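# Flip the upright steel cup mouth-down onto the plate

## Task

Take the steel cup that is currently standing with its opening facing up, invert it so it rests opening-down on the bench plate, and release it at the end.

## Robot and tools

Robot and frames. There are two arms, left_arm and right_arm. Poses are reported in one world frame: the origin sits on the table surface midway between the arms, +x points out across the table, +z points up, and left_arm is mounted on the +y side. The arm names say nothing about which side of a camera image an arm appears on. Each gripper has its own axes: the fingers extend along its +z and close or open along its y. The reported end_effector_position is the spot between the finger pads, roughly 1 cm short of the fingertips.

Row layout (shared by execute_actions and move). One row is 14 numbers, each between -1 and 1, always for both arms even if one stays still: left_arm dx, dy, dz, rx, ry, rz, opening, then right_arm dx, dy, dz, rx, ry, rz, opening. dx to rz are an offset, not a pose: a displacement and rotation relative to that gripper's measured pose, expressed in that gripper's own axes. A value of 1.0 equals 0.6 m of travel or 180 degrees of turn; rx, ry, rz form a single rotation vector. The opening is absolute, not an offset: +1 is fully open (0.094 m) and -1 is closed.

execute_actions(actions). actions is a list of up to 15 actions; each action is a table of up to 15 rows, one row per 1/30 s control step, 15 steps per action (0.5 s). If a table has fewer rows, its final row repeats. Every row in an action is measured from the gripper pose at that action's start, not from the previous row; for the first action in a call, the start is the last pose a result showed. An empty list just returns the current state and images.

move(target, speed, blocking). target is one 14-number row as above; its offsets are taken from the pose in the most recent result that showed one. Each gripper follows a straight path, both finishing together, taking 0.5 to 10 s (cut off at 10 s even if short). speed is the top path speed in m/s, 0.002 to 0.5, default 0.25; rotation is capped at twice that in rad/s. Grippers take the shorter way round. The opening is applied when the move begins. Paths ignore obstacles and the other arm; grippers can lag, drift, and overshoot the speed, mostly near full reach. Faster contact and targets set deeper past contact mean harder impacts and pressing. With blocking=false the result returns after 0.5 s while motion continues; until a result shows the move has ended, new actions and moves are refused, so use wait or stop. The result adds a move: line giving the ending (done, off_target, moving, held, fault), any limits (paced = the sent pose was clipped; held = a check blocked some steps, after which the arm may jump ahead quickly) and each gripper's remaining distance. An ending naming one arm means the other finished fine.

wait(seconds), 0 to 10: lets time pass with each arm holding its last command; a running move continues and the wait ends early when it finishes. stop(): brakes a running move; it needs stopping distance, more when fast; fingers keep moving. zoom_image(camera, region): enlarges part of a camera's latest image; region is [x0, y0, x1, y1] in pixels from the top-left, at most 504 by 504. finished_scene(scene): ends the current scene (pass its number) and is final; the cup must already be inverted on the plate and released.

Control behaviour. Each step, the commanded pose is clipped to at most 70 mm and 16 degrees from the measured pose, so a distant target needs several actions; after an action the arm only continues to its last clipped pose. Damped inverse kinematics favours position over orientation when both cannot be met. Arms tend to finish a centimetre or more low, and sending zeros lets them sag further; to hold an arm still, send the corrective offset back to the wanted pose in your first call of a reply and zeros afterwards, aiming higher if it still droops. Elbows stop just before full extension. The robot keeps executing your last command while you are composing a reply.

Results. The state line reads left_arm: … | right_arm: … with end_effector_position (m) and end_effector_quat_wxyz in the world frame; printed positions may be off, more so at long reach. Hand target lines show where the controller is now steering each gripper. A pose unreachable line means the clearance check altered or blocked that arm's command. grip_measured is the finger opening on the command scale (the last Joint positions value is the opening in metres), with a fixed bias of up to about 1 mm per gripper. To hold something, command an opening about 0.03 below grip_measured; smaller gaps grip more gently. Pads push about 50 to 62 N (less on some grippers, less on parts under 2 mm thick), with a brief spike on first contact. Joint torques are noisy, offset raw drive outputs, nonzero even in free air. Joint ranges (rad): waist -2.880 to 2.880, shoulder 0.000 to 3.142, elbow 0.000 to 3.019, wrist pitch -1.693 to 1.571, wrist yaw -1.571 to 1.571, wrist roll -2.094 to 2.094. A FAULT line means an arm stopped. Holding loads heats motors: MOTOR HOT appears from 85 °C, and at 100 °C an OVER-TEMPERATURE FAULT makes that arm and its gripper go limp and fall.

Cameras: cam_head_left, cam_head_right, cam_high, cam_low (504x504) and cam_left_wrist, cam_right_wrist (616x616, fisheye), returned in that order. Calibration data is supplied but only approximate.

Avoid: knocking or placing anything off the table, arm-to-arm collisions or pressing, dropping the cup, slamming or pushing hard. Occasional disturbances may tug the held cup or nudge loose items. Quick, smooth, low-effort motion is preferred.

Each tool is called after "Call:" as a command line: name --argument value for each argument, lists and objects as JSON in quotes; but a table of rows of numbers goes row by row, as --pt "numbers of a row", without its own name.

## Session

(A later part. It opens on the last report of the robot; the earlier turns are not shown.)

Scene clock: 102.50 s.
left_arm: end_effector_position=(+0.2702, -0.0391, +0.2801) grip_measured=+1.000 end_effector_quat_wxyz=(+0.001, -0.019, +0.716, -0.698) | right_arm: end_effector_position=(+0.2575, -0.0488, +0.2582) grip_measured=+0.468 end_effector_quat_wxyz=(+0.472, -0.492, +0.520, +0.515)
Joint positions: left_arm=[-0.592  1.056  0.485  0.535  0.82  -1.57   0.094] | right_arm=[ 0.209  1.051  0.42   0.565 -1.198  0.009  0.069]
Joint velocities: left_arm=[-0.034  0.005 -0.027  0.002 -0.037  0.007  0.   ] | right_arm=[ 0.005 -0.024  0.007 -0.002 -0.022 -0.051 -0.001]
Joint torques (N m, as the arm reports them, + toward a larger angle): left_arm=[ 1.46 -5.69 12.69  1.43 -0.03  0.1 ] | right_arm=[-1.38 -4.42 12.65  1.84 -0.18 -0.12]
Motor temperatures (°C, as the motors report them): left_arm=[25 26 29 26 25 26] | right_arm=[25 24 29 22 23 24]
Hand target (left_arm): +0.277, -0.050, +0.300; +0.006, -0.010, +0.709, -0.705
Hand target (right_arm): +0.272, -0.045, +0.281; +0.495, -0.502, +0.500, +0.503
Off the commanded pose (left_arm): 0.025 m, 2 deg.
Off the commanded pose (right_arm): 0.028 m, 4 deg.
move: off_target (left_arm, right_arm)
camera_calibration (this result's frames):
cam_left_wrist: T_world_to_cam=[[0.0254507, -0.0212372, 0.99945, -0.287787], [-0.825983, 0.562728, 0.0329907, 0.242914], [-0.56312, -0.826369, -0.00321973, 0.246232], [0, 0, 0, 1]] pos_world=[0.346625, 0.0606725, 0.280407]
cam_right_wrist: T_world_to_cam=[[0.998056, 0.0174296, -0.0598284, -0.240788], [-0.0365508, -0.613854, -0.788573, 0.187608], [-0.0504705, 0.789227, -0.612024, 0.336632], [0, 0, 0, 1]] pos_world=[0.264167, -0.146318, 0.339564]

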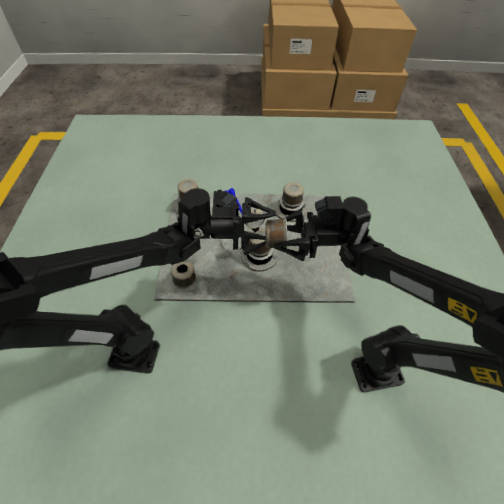

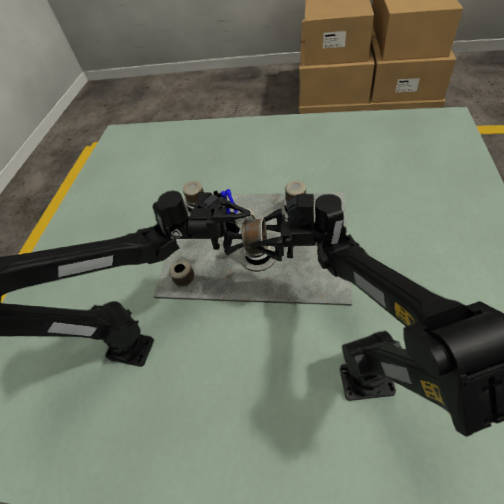

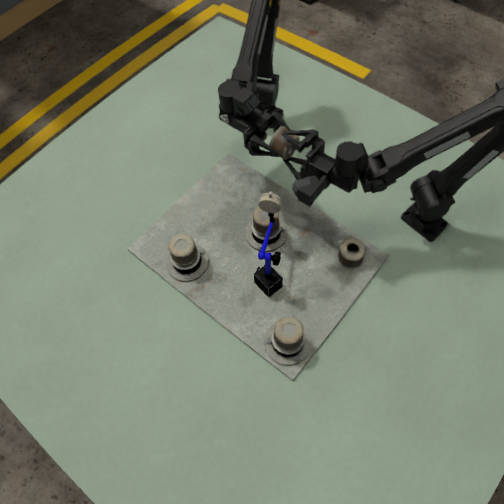

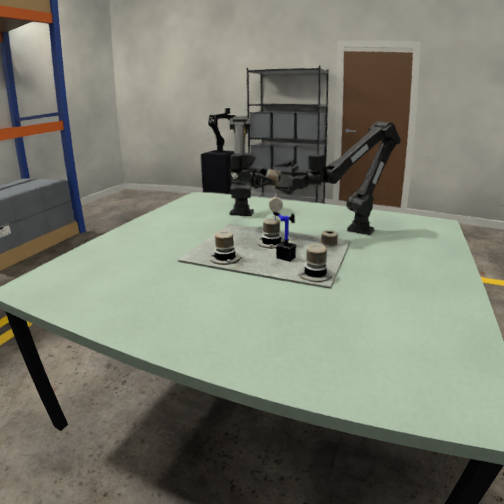

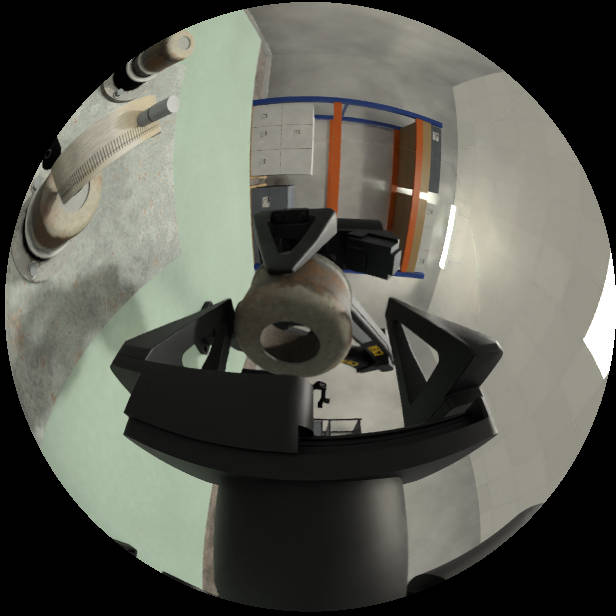

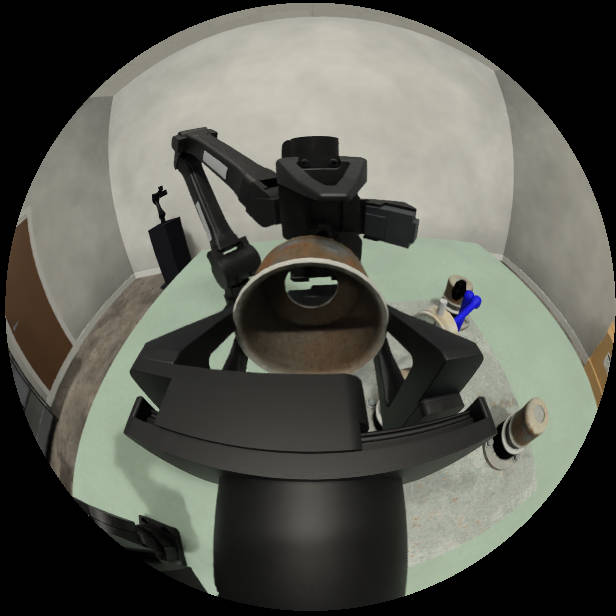

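Lower 11 mm.

Call:
move --target '[0,0.02,0.012,0.004,0,0.006,1,-0.036,-0.022,0.005,0,-0.006,-0.02,0.45]' --speed 0.03

Scene clock: 105.73 s.
left_arm: end_effector_position=(+0.2723, -0.0425, +0.2706) grip_measured=+1.000 end_effector_quat_wxyz=(+0.008, -0.018, +0.712, -0.702) | right_arm: end_effector_position=(+0.2567, -0.0494, +0.2555) grip_measured=+0.468 end_effector_quat_wxyz=(+0.469, -0.492, +0.521, +0.517)
Joint positions: left_arm=[-0.598  1.095  0.47   0.604  0.805 -1.57   0.094] | right_arm=[ 0.207  1.055  0.416  0.565 -1.203  0.009  0.069]
Joint velocities: left_arm=[-0.005 -0.024  0.012 -0.007  0.007 -0.022  0.   ] | right_arm=[-0.005  0.015 -0.002  0.002 -0.022 -0.066  0.   ]
Joint torques (N m, as the arm reports them, + toward a larger angle): left_arm=[ 1.42 -6.04  8.29  2.54 -0.04  0.19] | right_arm=[-1.38 -4.5  12.62  1.93 -0.19 -0.14]
Motor temperatures (°C, as the motors report them): left_arm=[25 26 29 26 25 26] | right_arm=[25 24 29 22 23 24]
Hand target (left_arm): +0.270, -0.046, +0.268; +0.008, -0.013, +0.711, -0.703
Hand target (right_arm): +0.271, -0.046, +0.279; +0.493, -0.503, +0.500, +0.504
Off the commanded pose (left_arm): 0.005 m, 1 deg.
Off the commanded pose (right_arm): 0.028 m, 4 deg.
move: off_target (right_arm)
camera_calibration (this result's frames):
cam_left_wrist: T_world_to_cam=[[0.0138834, -0.0112806, 0.99984, -0.274948], [-0.83076, 0.556346, 0.0178125, 0.251994], [-0.556458, -0.830874, -0.00164754, 0.242245], [0, 0, 0, 1]] pos_world=[0.347963, 0.0579778, 0.270815]
cam_right_wrist: T_world_to_cam=[[0.997566, 0.0203098, -0.0667019, -0.238157], [-0.0400721, -0.615873, -0.786826, 0.185384], [-0.0570601, 0.787584, -0.61356, 0.337463], [0, 0, 0, 1]] pos_world=[0.264262, -0.146771, 0.337033]

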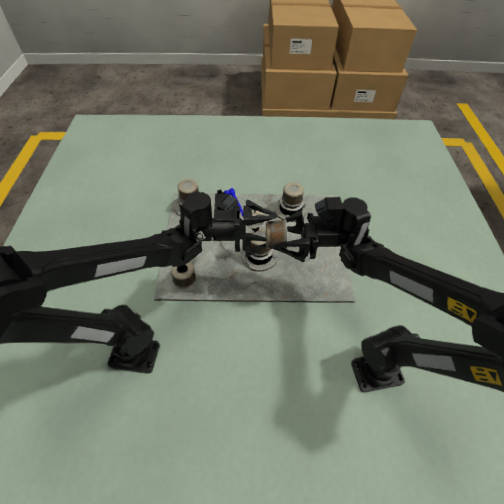

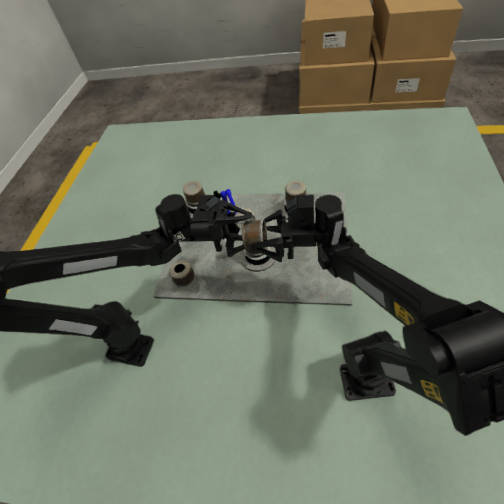

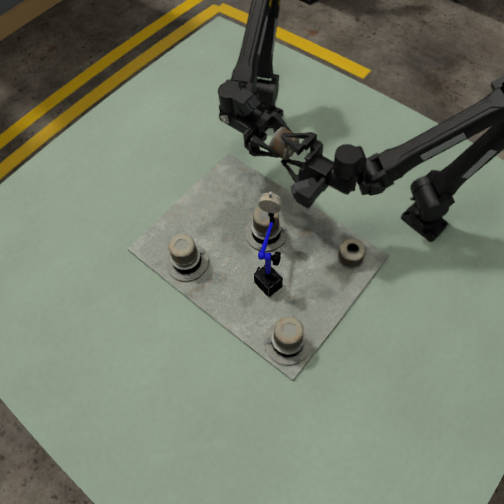

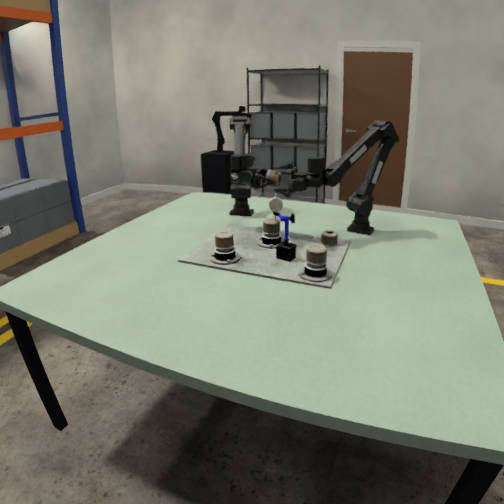

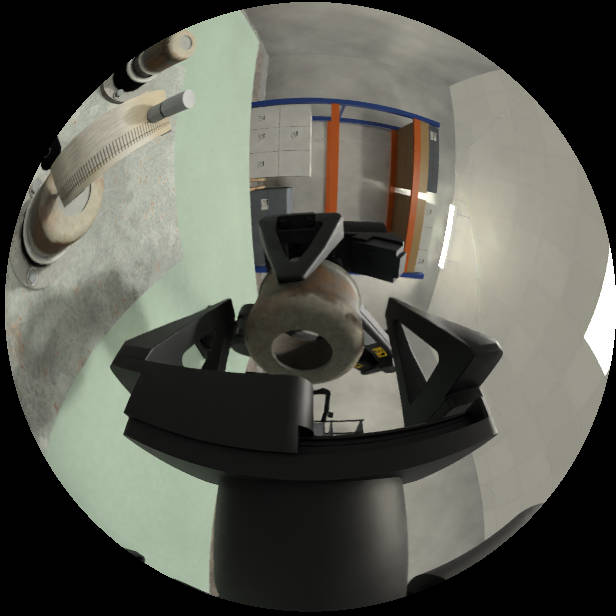

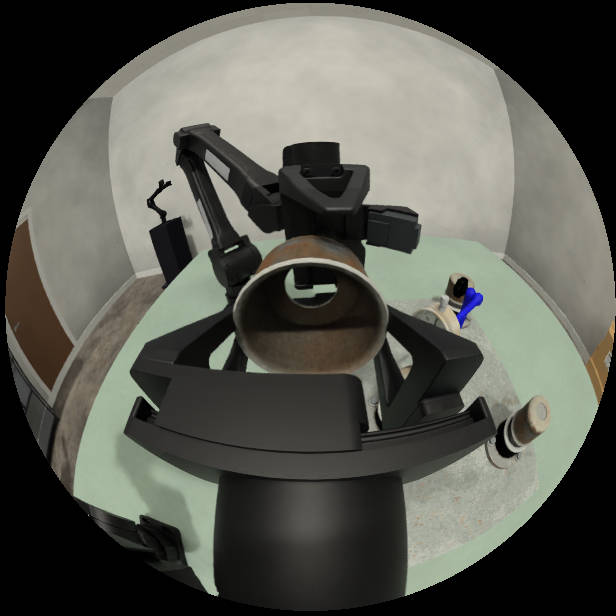

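Call:
move --target '[0.018,0.008,0.005,0,0,0,1,-0.036,-0.022,0.005,0,-0.006,-0.021,0.45]' --speed 0.03

Call:
execute_actions --actions '[[[0,0,0,0,0,0,0.42,-0.036,-0.022,0.005,0,-0.006,-0.021,0.45]],[[0,0,0,0,0,0,0.42,-0.036,-0.022,0.005,0,-0.006,-0.021,0.45]]]'

Scene clock: 109.70 s.
left_arm: end_effector_position=(+0.2658, -0.0445, +0.2614) grip_measured=+1.000 end_effector_quat_wxyz=(+0.006, -0.025, +0.716, -0.697) | right_arm: end_effector_position=(+0.2557, -0.0502, +0.2523) grip_measured=+0.468 end_effector_quat_wxyz=(+0.466, -0.491, +0.523, +0.518)
Joint positions: left_arm=[-0.622  1.095  0.452  0.605  0.775 -1.57   0.094] | right_arm=[ 0.205  1.058  0.411  0.565 -1.208  0.007  0.069]
Joint velocities: left_arm=[-0.024 -0.024  0.012  0.022 -0.007 -0.037  0.   ] | right_arm=[-0.015  0.005 -0.007  0.012  0.007 -0.007  0.001]
Joint torques (N m, as the arm reports them, + toward a larger angle): left_arm=[ 1.36 -7.81  8.2   2.29 -0.02  0.11] | right_arm=[-1.3  -4.46 12.6   1.98 -0.2  -0.14]
Motor temperatures (°C, as the motors report them): left_arm=[25 26 28 26 25 26] | right_arm=[25 24 29 22 23 24]
Hand target (left_arm): +0.261, -0.046, +0.266; +0.008, -0.018, +0.712, -0.702
Hand target (right_arm): +0.270, -0.047, +0.276; +0.490, -0.503, +0.501, +0.505
Off the commanded pose (left_arm): 0.006 m, 1 deg.
Off the commanded pose (right_arm): 0.029 m, 4 deg.
move: off_target (right_arm)
camera_calibration (this result's frames):
cam_left_wrist: T_world_to_cam=[[0.0263486, -0.0236333, 0.999373, -0.269461], [-0.834437, 0.549991, 0.0350063, 0.244139], [-0.550474, -0.834836, -0.00522905, 0.236086], [0, 0, 0, 1]] pos_world=[0.340777, 0.0564507, 0.26198]
cam_right_wrist: T_world_to_cam=[[0.997052, 0.0231875, -0.0731424, -0.23542], [-0.0431996, -0.618173, -0.784854, 0.18253], [-0.0634135, 0.7857, -0.615349, 0.338038], [0, 0, 0, 1]] pos_world=[0.264047, -0.147303, 0.334051]

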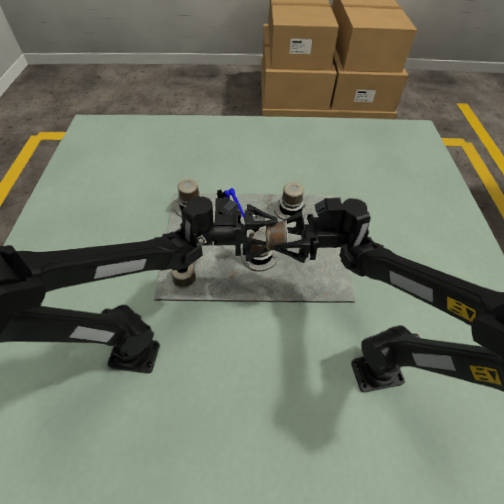

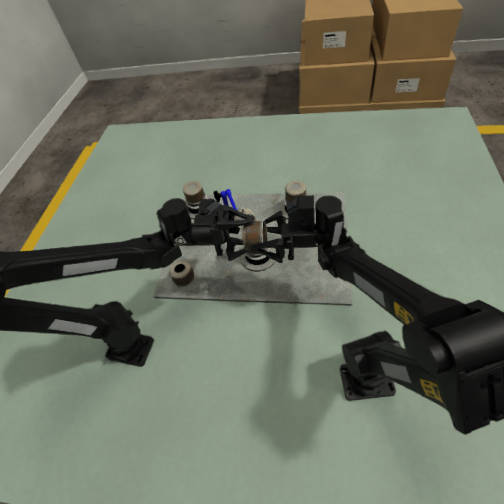

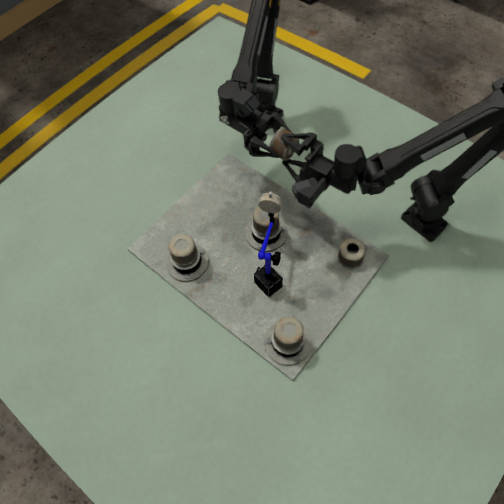

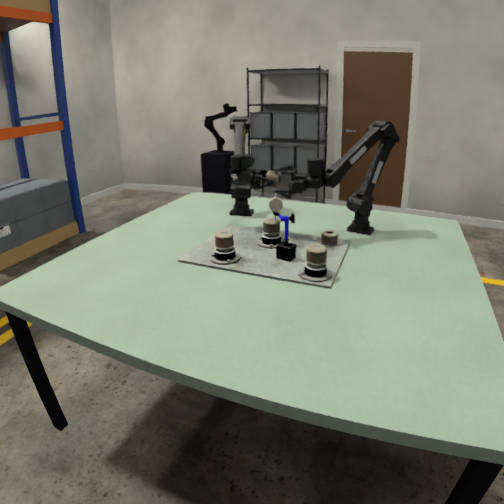

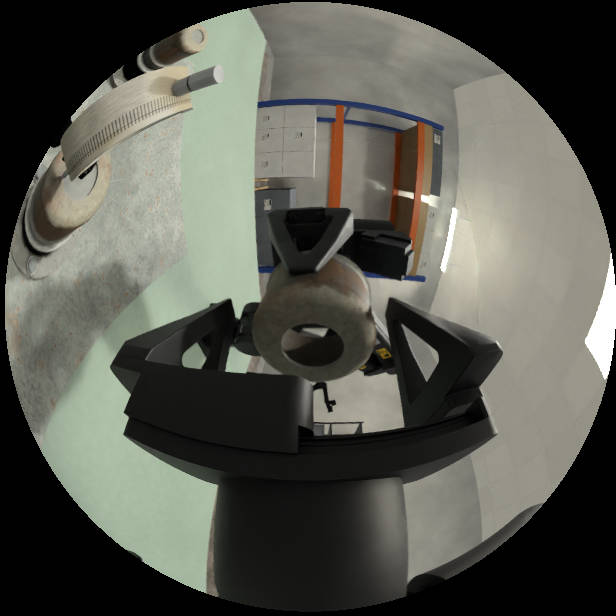

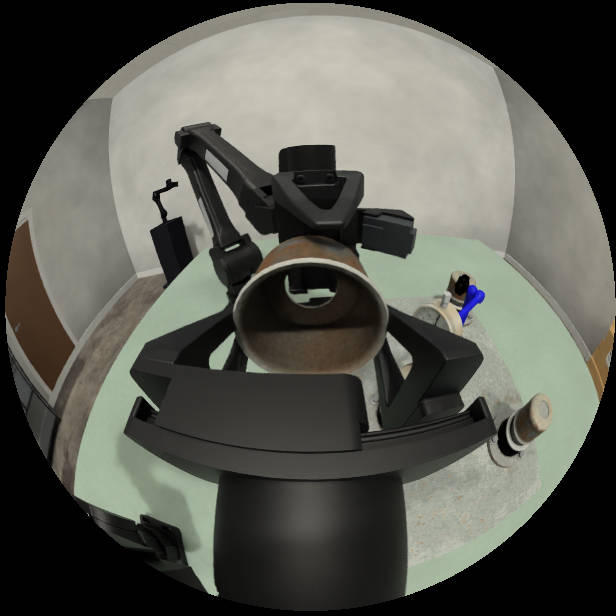

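Scene clock: 110.70 s.
left_arm: end_effector_position=(+0.2660, -0.0444, +0.2619) grip_measured=+0.449 end_effector_quat_wxyz=(+0.007, -0.025, +0.716, -0.698) | right_arm: end_effector_position=(+0.2552, -0.0503, +0.2499) grip_measured=+0.468 end_effector_quat_wxyz=(+0.462, -0.493, +0.522, +0.521)
Joint positions: left_arm=[-0.622  1.094  0.451  0.607  0.773 -1.57   0.068] | right_arm=[ 0.204  1.066  0.411  0.565 -1.219  0.003  0.069]
Joint velocities: left_arm=[ 0.005  0.005  0.022 -0.017 -0.081 -0.081  0.   ] | right_arm=[-0.005 -0.024  0.007 -0.022 -0.037 -0.022  0.   ]
Joint torques (N m, as the arm reports them, + toward a larger angle): left_arm=[ 2.3  -7.1   8.38  1.8   0.11  0.13] | right_arm=[-1.38 -4.31 12.25  2.02 -0.24 -0.14]
Motor temperatures (°C, as the motors report them): left_arm=[25 26 28 26 25 26] | right_arm=[25 24 29 22 23 24]
Hand target (left_arm): +0.266, -0.044, +0.262; +0.007, -0.025, +0.716, -0.698
Hand target (right_arm): +0.270, -0.047, +0.270; +0.485, -0.505, +0.502, +0.509
Off the commanded pose (left_arm): 0.000 m, 0 deg.
Off the commanded pose (right_arm): 0.026 m, 4 deg.
camera_calibration (this result's frames):
cam_left_wrist: T_world_to_cam=[[0.0246737, -0.0220737, 0.999452, -0.26944], [-0.835332, 0.54877, 0.032742, 0.244938], [-0.549192, -0.835682, -0.00489867, 0.235807], [0, 0, 0, 1]] pos_world=[0.340756, 0.0566977, 0.262428]
cam_right_wrist: T_world_to_cam=[[0.996527, 0.0322482, -0.0767681, -0.233633], [-0.0402851, -0.620149, -0.783449, 0.179385], [-0.0728725, 0.783821, -0.616697, 0.33921], [0, 0, 0, 1]] pos_world=[0.264768, -0.1471, 0.331793]

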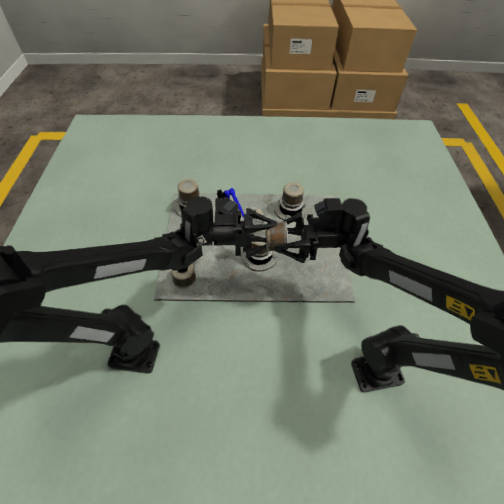

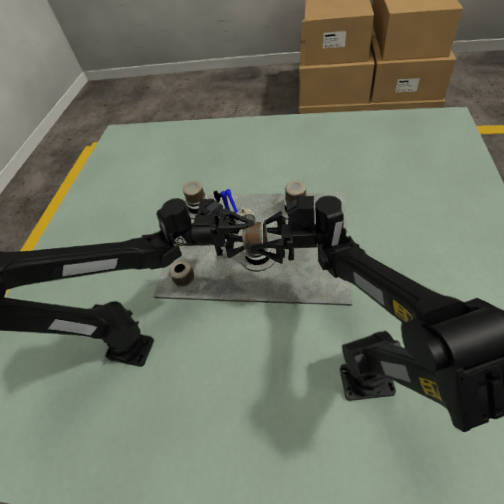

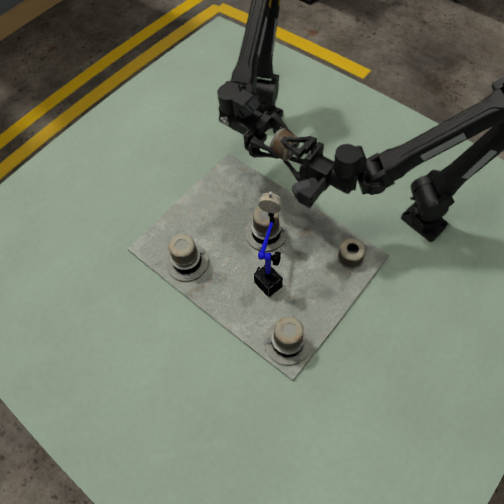

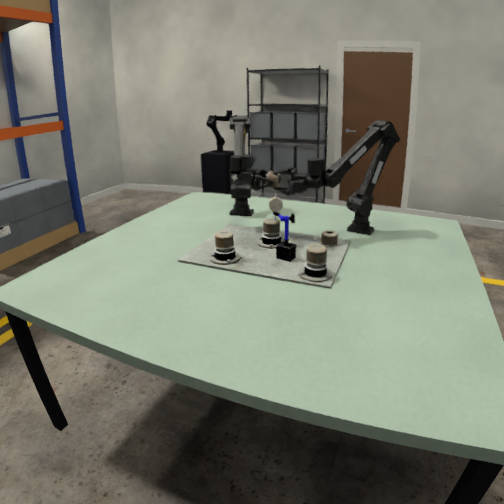

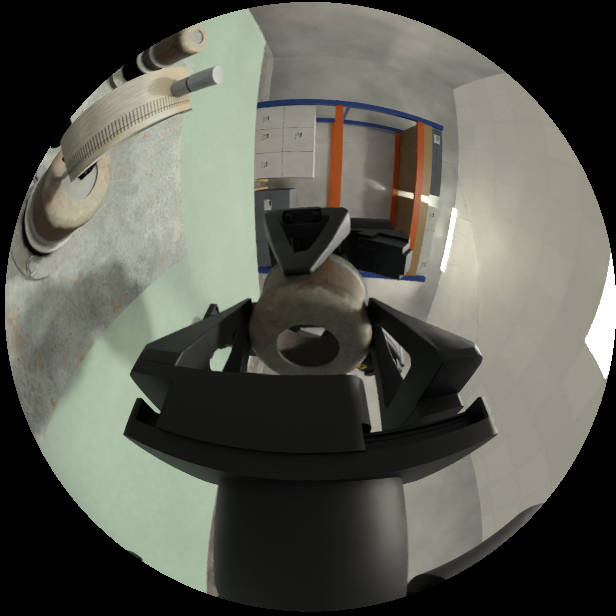

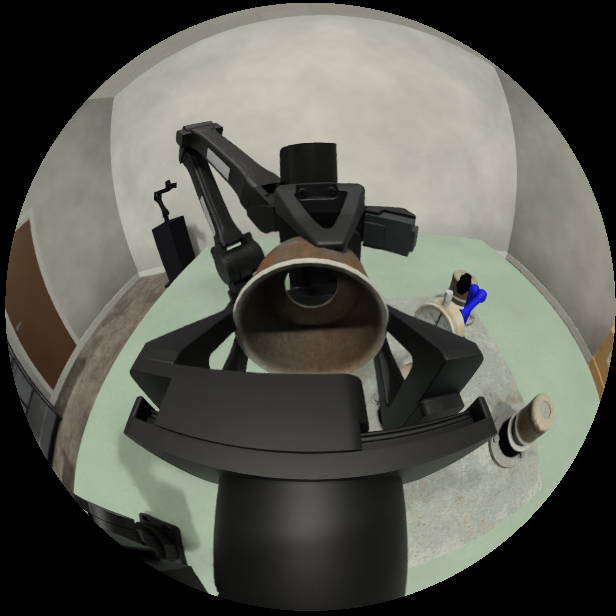

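Call:
execute_actions --actions '[[[0,0,0,0,0,0,0.42,-0.03,-0.02,0,0,0,-0.02,1]],[[0,0,0,0,0,0,0.42,-0.03,-0.02,0,0,0,-0.02,1]]]'

Call:
move --target '[0,-0.02,0,0,0,0,0.42,-0.1,0,-0.3,0,0,0,1]' --speed 0.15

Call:
move --target '[-0.09,0.18,0.127,-0.5,0,0,0.42,-0.1,0.1,-0.1,0,0,0,1]' --speed 0.2

Scene clock: 118.53 s.
left_arm: end_effector_position=(+0.2620, -0.0407, +0.2500) grip_measured=+0.449 end_effector_quat_wxyz=(+0.001, -0.032, +0.722, -0.691) | right_arm: end_effector_position=(+0.2578, -0.0537, +0.2453) grip_measured=+1.000 end_effector_quat_wxyz=(+0.459, -0.506, +0.520, +0.513)
Joint positions: left_arm=[-0.622  1.094  0.429  0.603  0.773 -1.57   0.068] | right_arm=[ 0.187  1.066  0.427  0.474 -1.243 -0.088  0.094]
Joint velocities: left_arm=[ 0.005  0.005 -0.017 -0.002 -0.037 -0.007 -0.   ] | right_arm=[-0.015 -0.005 -0.012 -0.007 -0.037 -0.007  0.   ]
Joint torques (N m, as the arm reports them, + toward a larger angle): left_arm=[ 2.33 -6.93  9.08  1.92  0.12  0.13] | right_arm=[-1.29 -5.59 11.94  0.89 -0.23 -0.14]
Motor temperatures (°C, as the motors report them): left_arm=[25 26 28 26 25 26] | right_arm=[25 24 30 22 23 24]
Hand target (left_arm): +0.264, -0.042, +0.256; +0.004, -0.028, +0.719, -0.694
Hand target (right_arm): +0.269, -0.051, +0.265; -0.477, +0.515, -0.505, -0.502
Off the commanded pose (left_arm): 0.006 m, 1 deg.
Off the commanded pose (right_arm): 0.023 m, 3 deg.
camera_calibration (this result's frames):
cam_left_wrist: T_world_to_cam=[[0.0438787, -0.0400314, 0.998235, -0.26284], [-0.834454, 0.547948, 0.0586534, 0.233263], [-0.549329, -0.835554, -0.00936113, 0.237822], [0, 0, 0, 1]] pos_world=[0.336823, 0.0603753, 0.250921]
cam_right_wrist: T_world_to_cam=[[0.997403, 0.0416491, -0.0587617, -0.240634], [-0.0187914, -0.63712, -0.770536, 0.16412], [-0.0695304, 0.769639, -0.634682, 0.342109], [0, 0, 0, 1]] pos_world=[0.26688, -0.148714, 0.329451]

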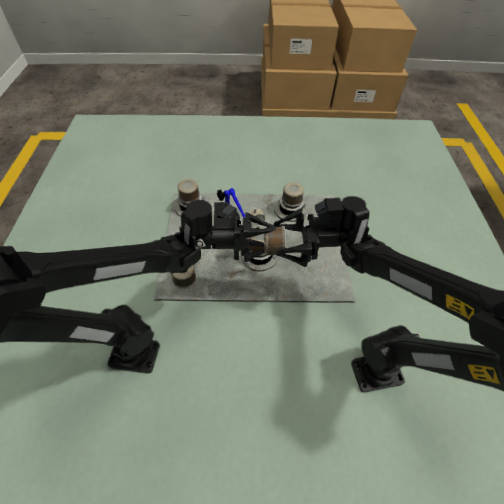

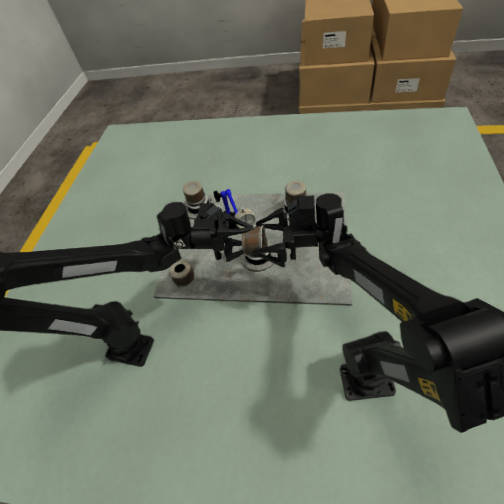

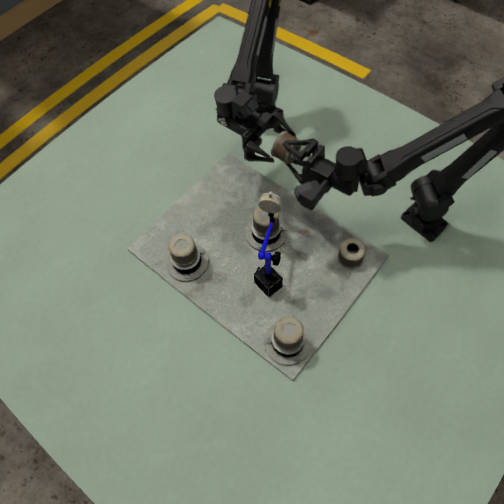

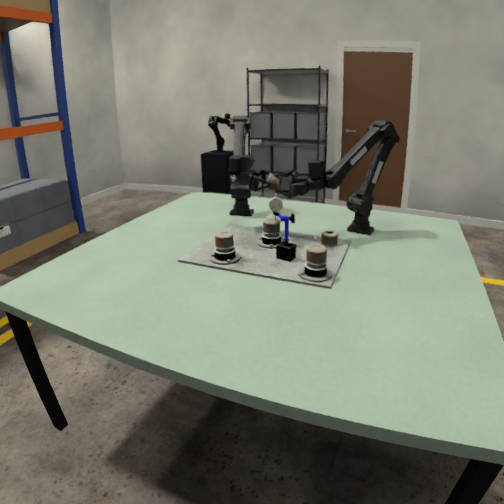

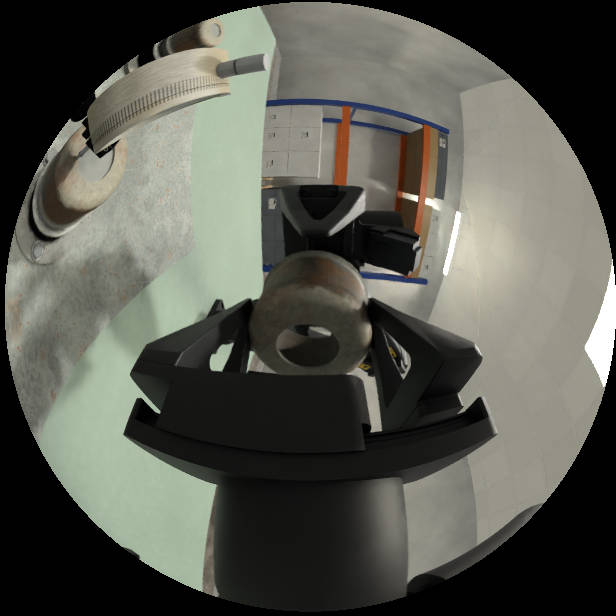

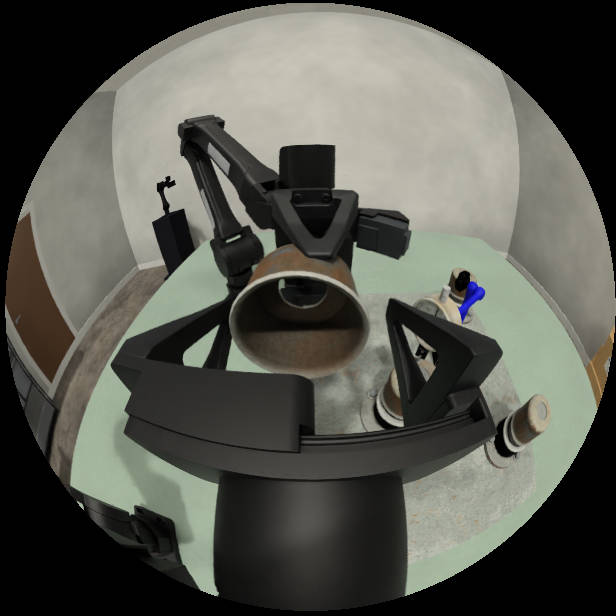

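Scene clock: 120.07 s.
left_arm: end_effector_position=(+0.2592, -0.0381, +0.2385) grip_measured=+0.449 end_effector_quat_wxyz=(-0.013, -0.045, +0.734, -0.677) | right_arm: end_effector_position=(+0.2544, -0.1148, +0.2567) grip_measured=+1.000 end_effector_quat_wxyz=(+0.444, -0.485, +0.529, +0.536)
Joint positions: left_arm=[-0.622  1.087  0.421  0.551  0.773 -1.57   0.068] | right_arm=[-0.031  0.964  0.426  0.23  -1.468 -0.168  0.094]
Joint velocities: left_arm=[-0.024  0.005  0.002 -0.002  0.11   0.022  0.   ] | right_arm=[-0.005 -0.005 -0.007  0.002 -0.007  0.007  0.   ]
Joint torques (N m, as the arm reports them, + toward a larger angle): left_arm=[ 2.31 -8.97 10.37  1.82  0.14  0.12] | right_arm=[-0.46 -4.1   8.83  1.47 -0.17  0.  ]
Motor temperatures (°C, as the motors report them): left_arm=[25 26 28 26 25 26] | right_arm=[25 24 30 22 23 24]
Hand target (left_arm): +0.262, -0.041, +0.262; +0.001, -0.032, +0.722, -0.691
Hand target (right_arm): +0.254, -0.113, +0.257; +0.443, -0.487, +0.528, +0.537
Off the commanded pose (left_arm): 0.024 m, 3 deg.
Off the commanded pose (right_arm): 0.130 m, 4 deg; position clipped at the last step of the last action.
move: held (right_arm), off_target (left_arm); limits=paced,held; held on 30 of 46 steps (right_arm), including the last (right_arm)
pose unreachable (right arm): on one or more control steps of this call, first in action 0 (counted from 0), this arm could not follow its commanded pose, so it was not sent that pose on those steps. On the call's last step it was still not sent that pose. It may still have moved: this result reports where it is.
cause: the commanded pose would bring two parts of the arm too close to each other (its wrist (the part past joint 4) and its wrist camera, with joints 5 (wrist yaw) and 6 (wrist roll) between them).
camera_calibration (this result's frames):
cam_left_wrist: T_world_to_cam=[[0.0821853, -0.0758503, 0.993726, -0.261345], [-0.831204, 0.544909, 0.110336, 0.216852], [-0.54986, -0.835057, -0.0182635, 0.240649], [0, 0, 0, 1]] pos_world=[0.33405, 0.0629678, 0.240174]
cam_right_wrist: T_world_to_cam=[[0.99075, 0.0487278, -0.126651, -0.214052], [-0.0690361, -0.622519, -0.779554, 0.150695], [-0.116829, 0.781086, -0.613397, 0.403919], [0, 0, 0, 1]] pos_world=[0.269665, -0.211255, 0.338128]

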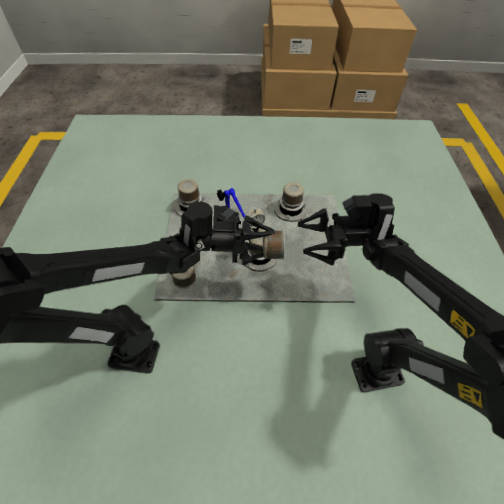

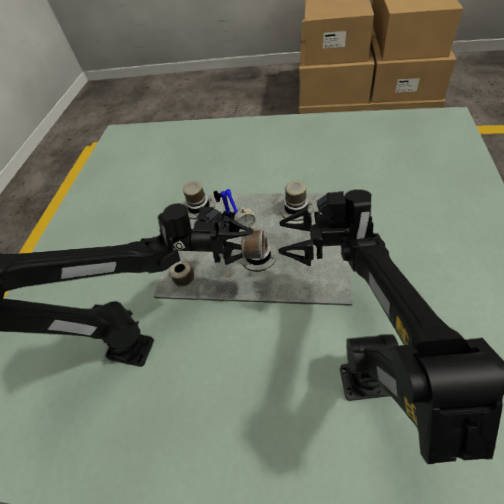

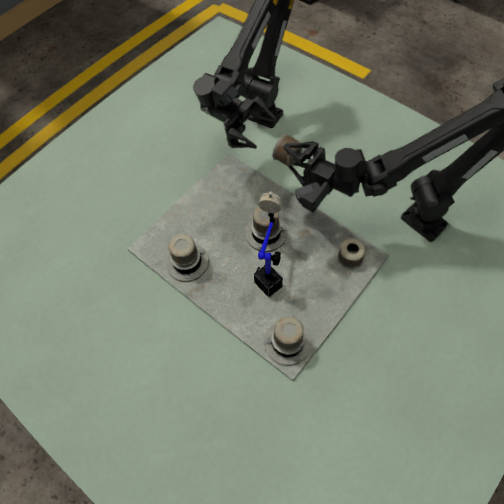

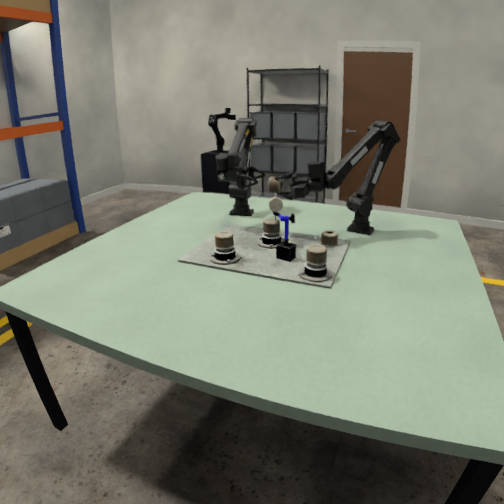

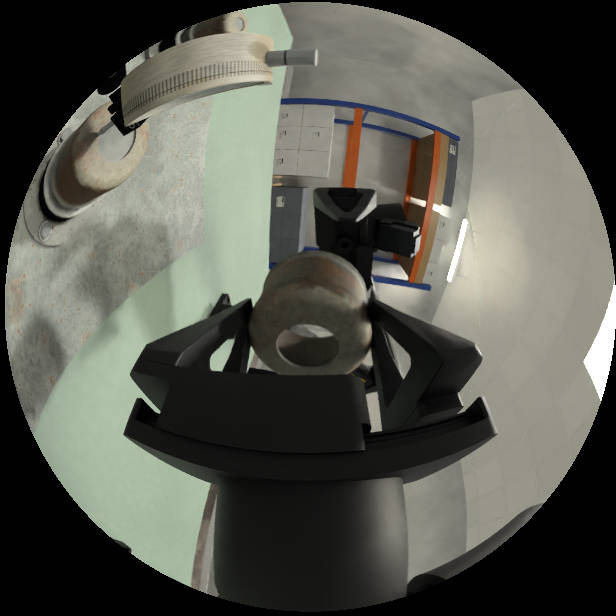

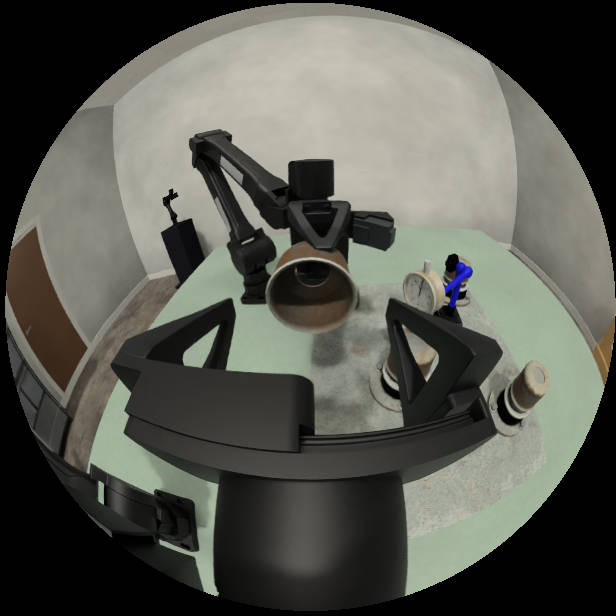

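Scene clock: 129.10 s.
left_arm: end_effector_position=(+0.2958, -0.1015, +0.0939) grip_measured=+0.450 end_effector_quat_wxyz=(-0.038, -0.089, +0.992, +0.082) | right_arm: end_effector_position=(+0.2091, -0.1722, +0.3232) grip_measured=+1.000 end_effector_quat_wxyz=(+0.493, -0.440, +0.554, +0.507)
Joint positions: left_arm=[-0.913  1.827  1.441 -1.366 -0.001 -1.222  0.068] | right_arm=[-0.278  0.556  0.424 -0.065 -1.57  -0.068  0.094]
Joint velocities: left_arm=[ 0.103 -0.2   -0.149  0.203  0.154  0.93   0.001] | right_arm=[-0.015  0.005  0.007  0.002  0.037 -0.066  0.   ]
Joint torques (N m, as the arm reports them, + toward a larger angle): left_arm=[  3.6  -22.55   8.69   0.01   0.08   0.07] | right_arm=[-1.32 -0.94 10.12  0.67 -0.2   0.06]
Motor temperatures (°C, as the motors report them): left_arm=[25 27 30 26 25 28] | right_arm=[25 24 29 22 23 24]
Hand target (left_arm): +0.306, -0.104, +0.116; -0.031, -0.026, +0.998, +0.047
Hand target (right_arm): +0.208, -0.173, +0.326; +0.492, -0.436, +0.556, +0.507
Off the commanded pose (left_arm): 0.029 m, 9 deg.
Off the commanded pose (right_arm): 0.005 m, 9 deg.
joint sent to its limit (right arm) — the command would take joint 5 (wrist yaw) past its lower limit, so that joint was sent only as far as its limit.
move: moving (left_arm; no rest 5 s after the path's end), off_target (right_arm); limits=paced,held; held on 72 of 271 steps (right_arm)
pose unreachable (right arm): on one or more control steps of this call, first in action 0 (counted from 0), this arm could not follow its commanded pose, so it was not sent that pose on those steps. It may still have moved: this result reports where it is.
cause: the commanded pose would bring two parts of the arm too close to each other (its wrist (the part past joint 4) and its wrist camera, with joints 5 (wrist yaw) and 6 (wrist roll) between them).
camera_calibration (this result's frames):
cam_left_wrist: T_world_to_cam=[[0.169105, -0.971323, -0.167138, -0.13304], [-0.742417, -0.237072, 0.626589, 0.143643], [-0.648245, 0.0181269, -0.761216, 0.39063], [0, 0, 0, 1]] pos_world=[0.382365, -0.102252, 0.185113]
cam_right_wrist: T_world_to_cam=[[0.988398, -0.0962096, -0.117529, -0.185352], [-0.151647, -0.581749, -0.799106, 0.194254], [0.00850947, 0.807658, -0.58959, 0.454931], [0, 0, 0, 1]] pos_world=[0.208788, -0.272255, 0.401668]

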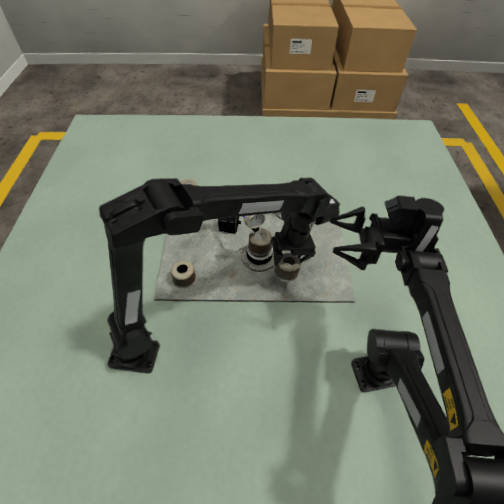

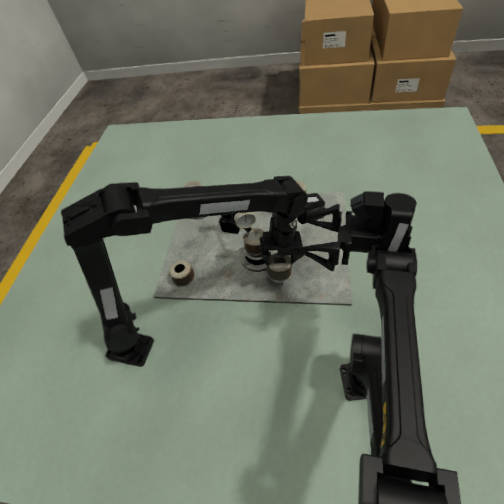

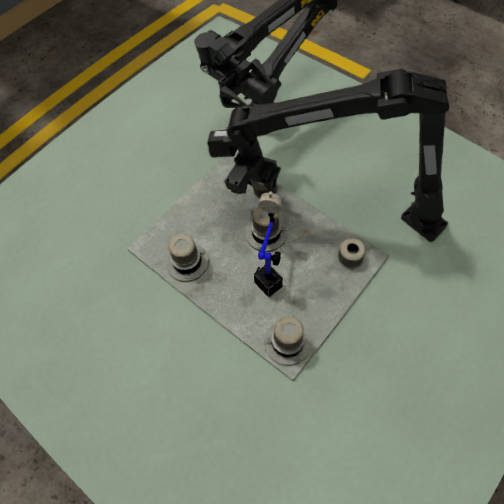

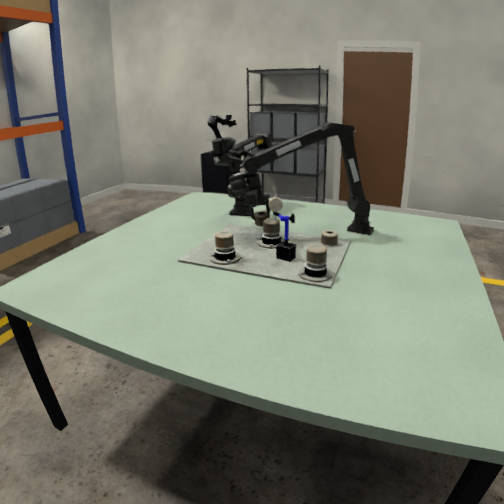

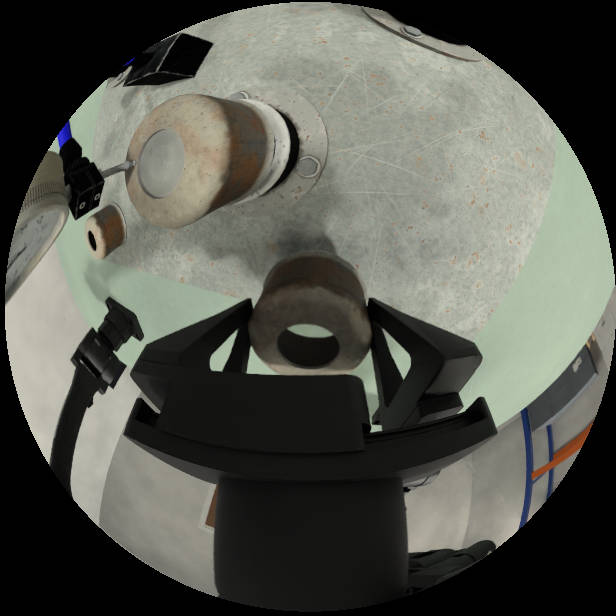

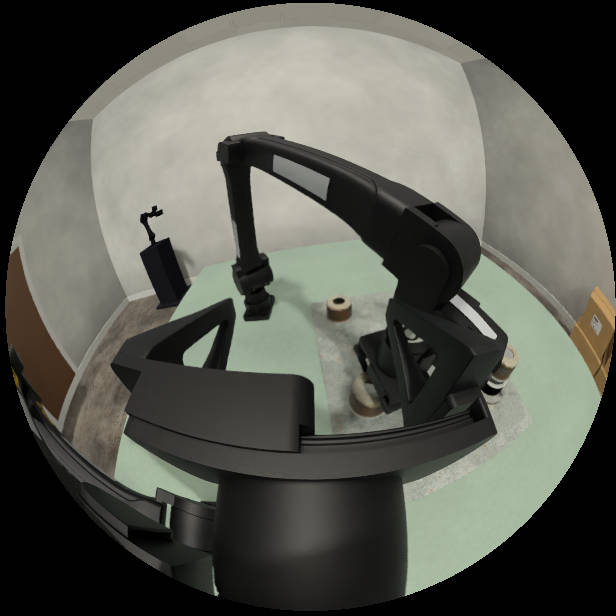

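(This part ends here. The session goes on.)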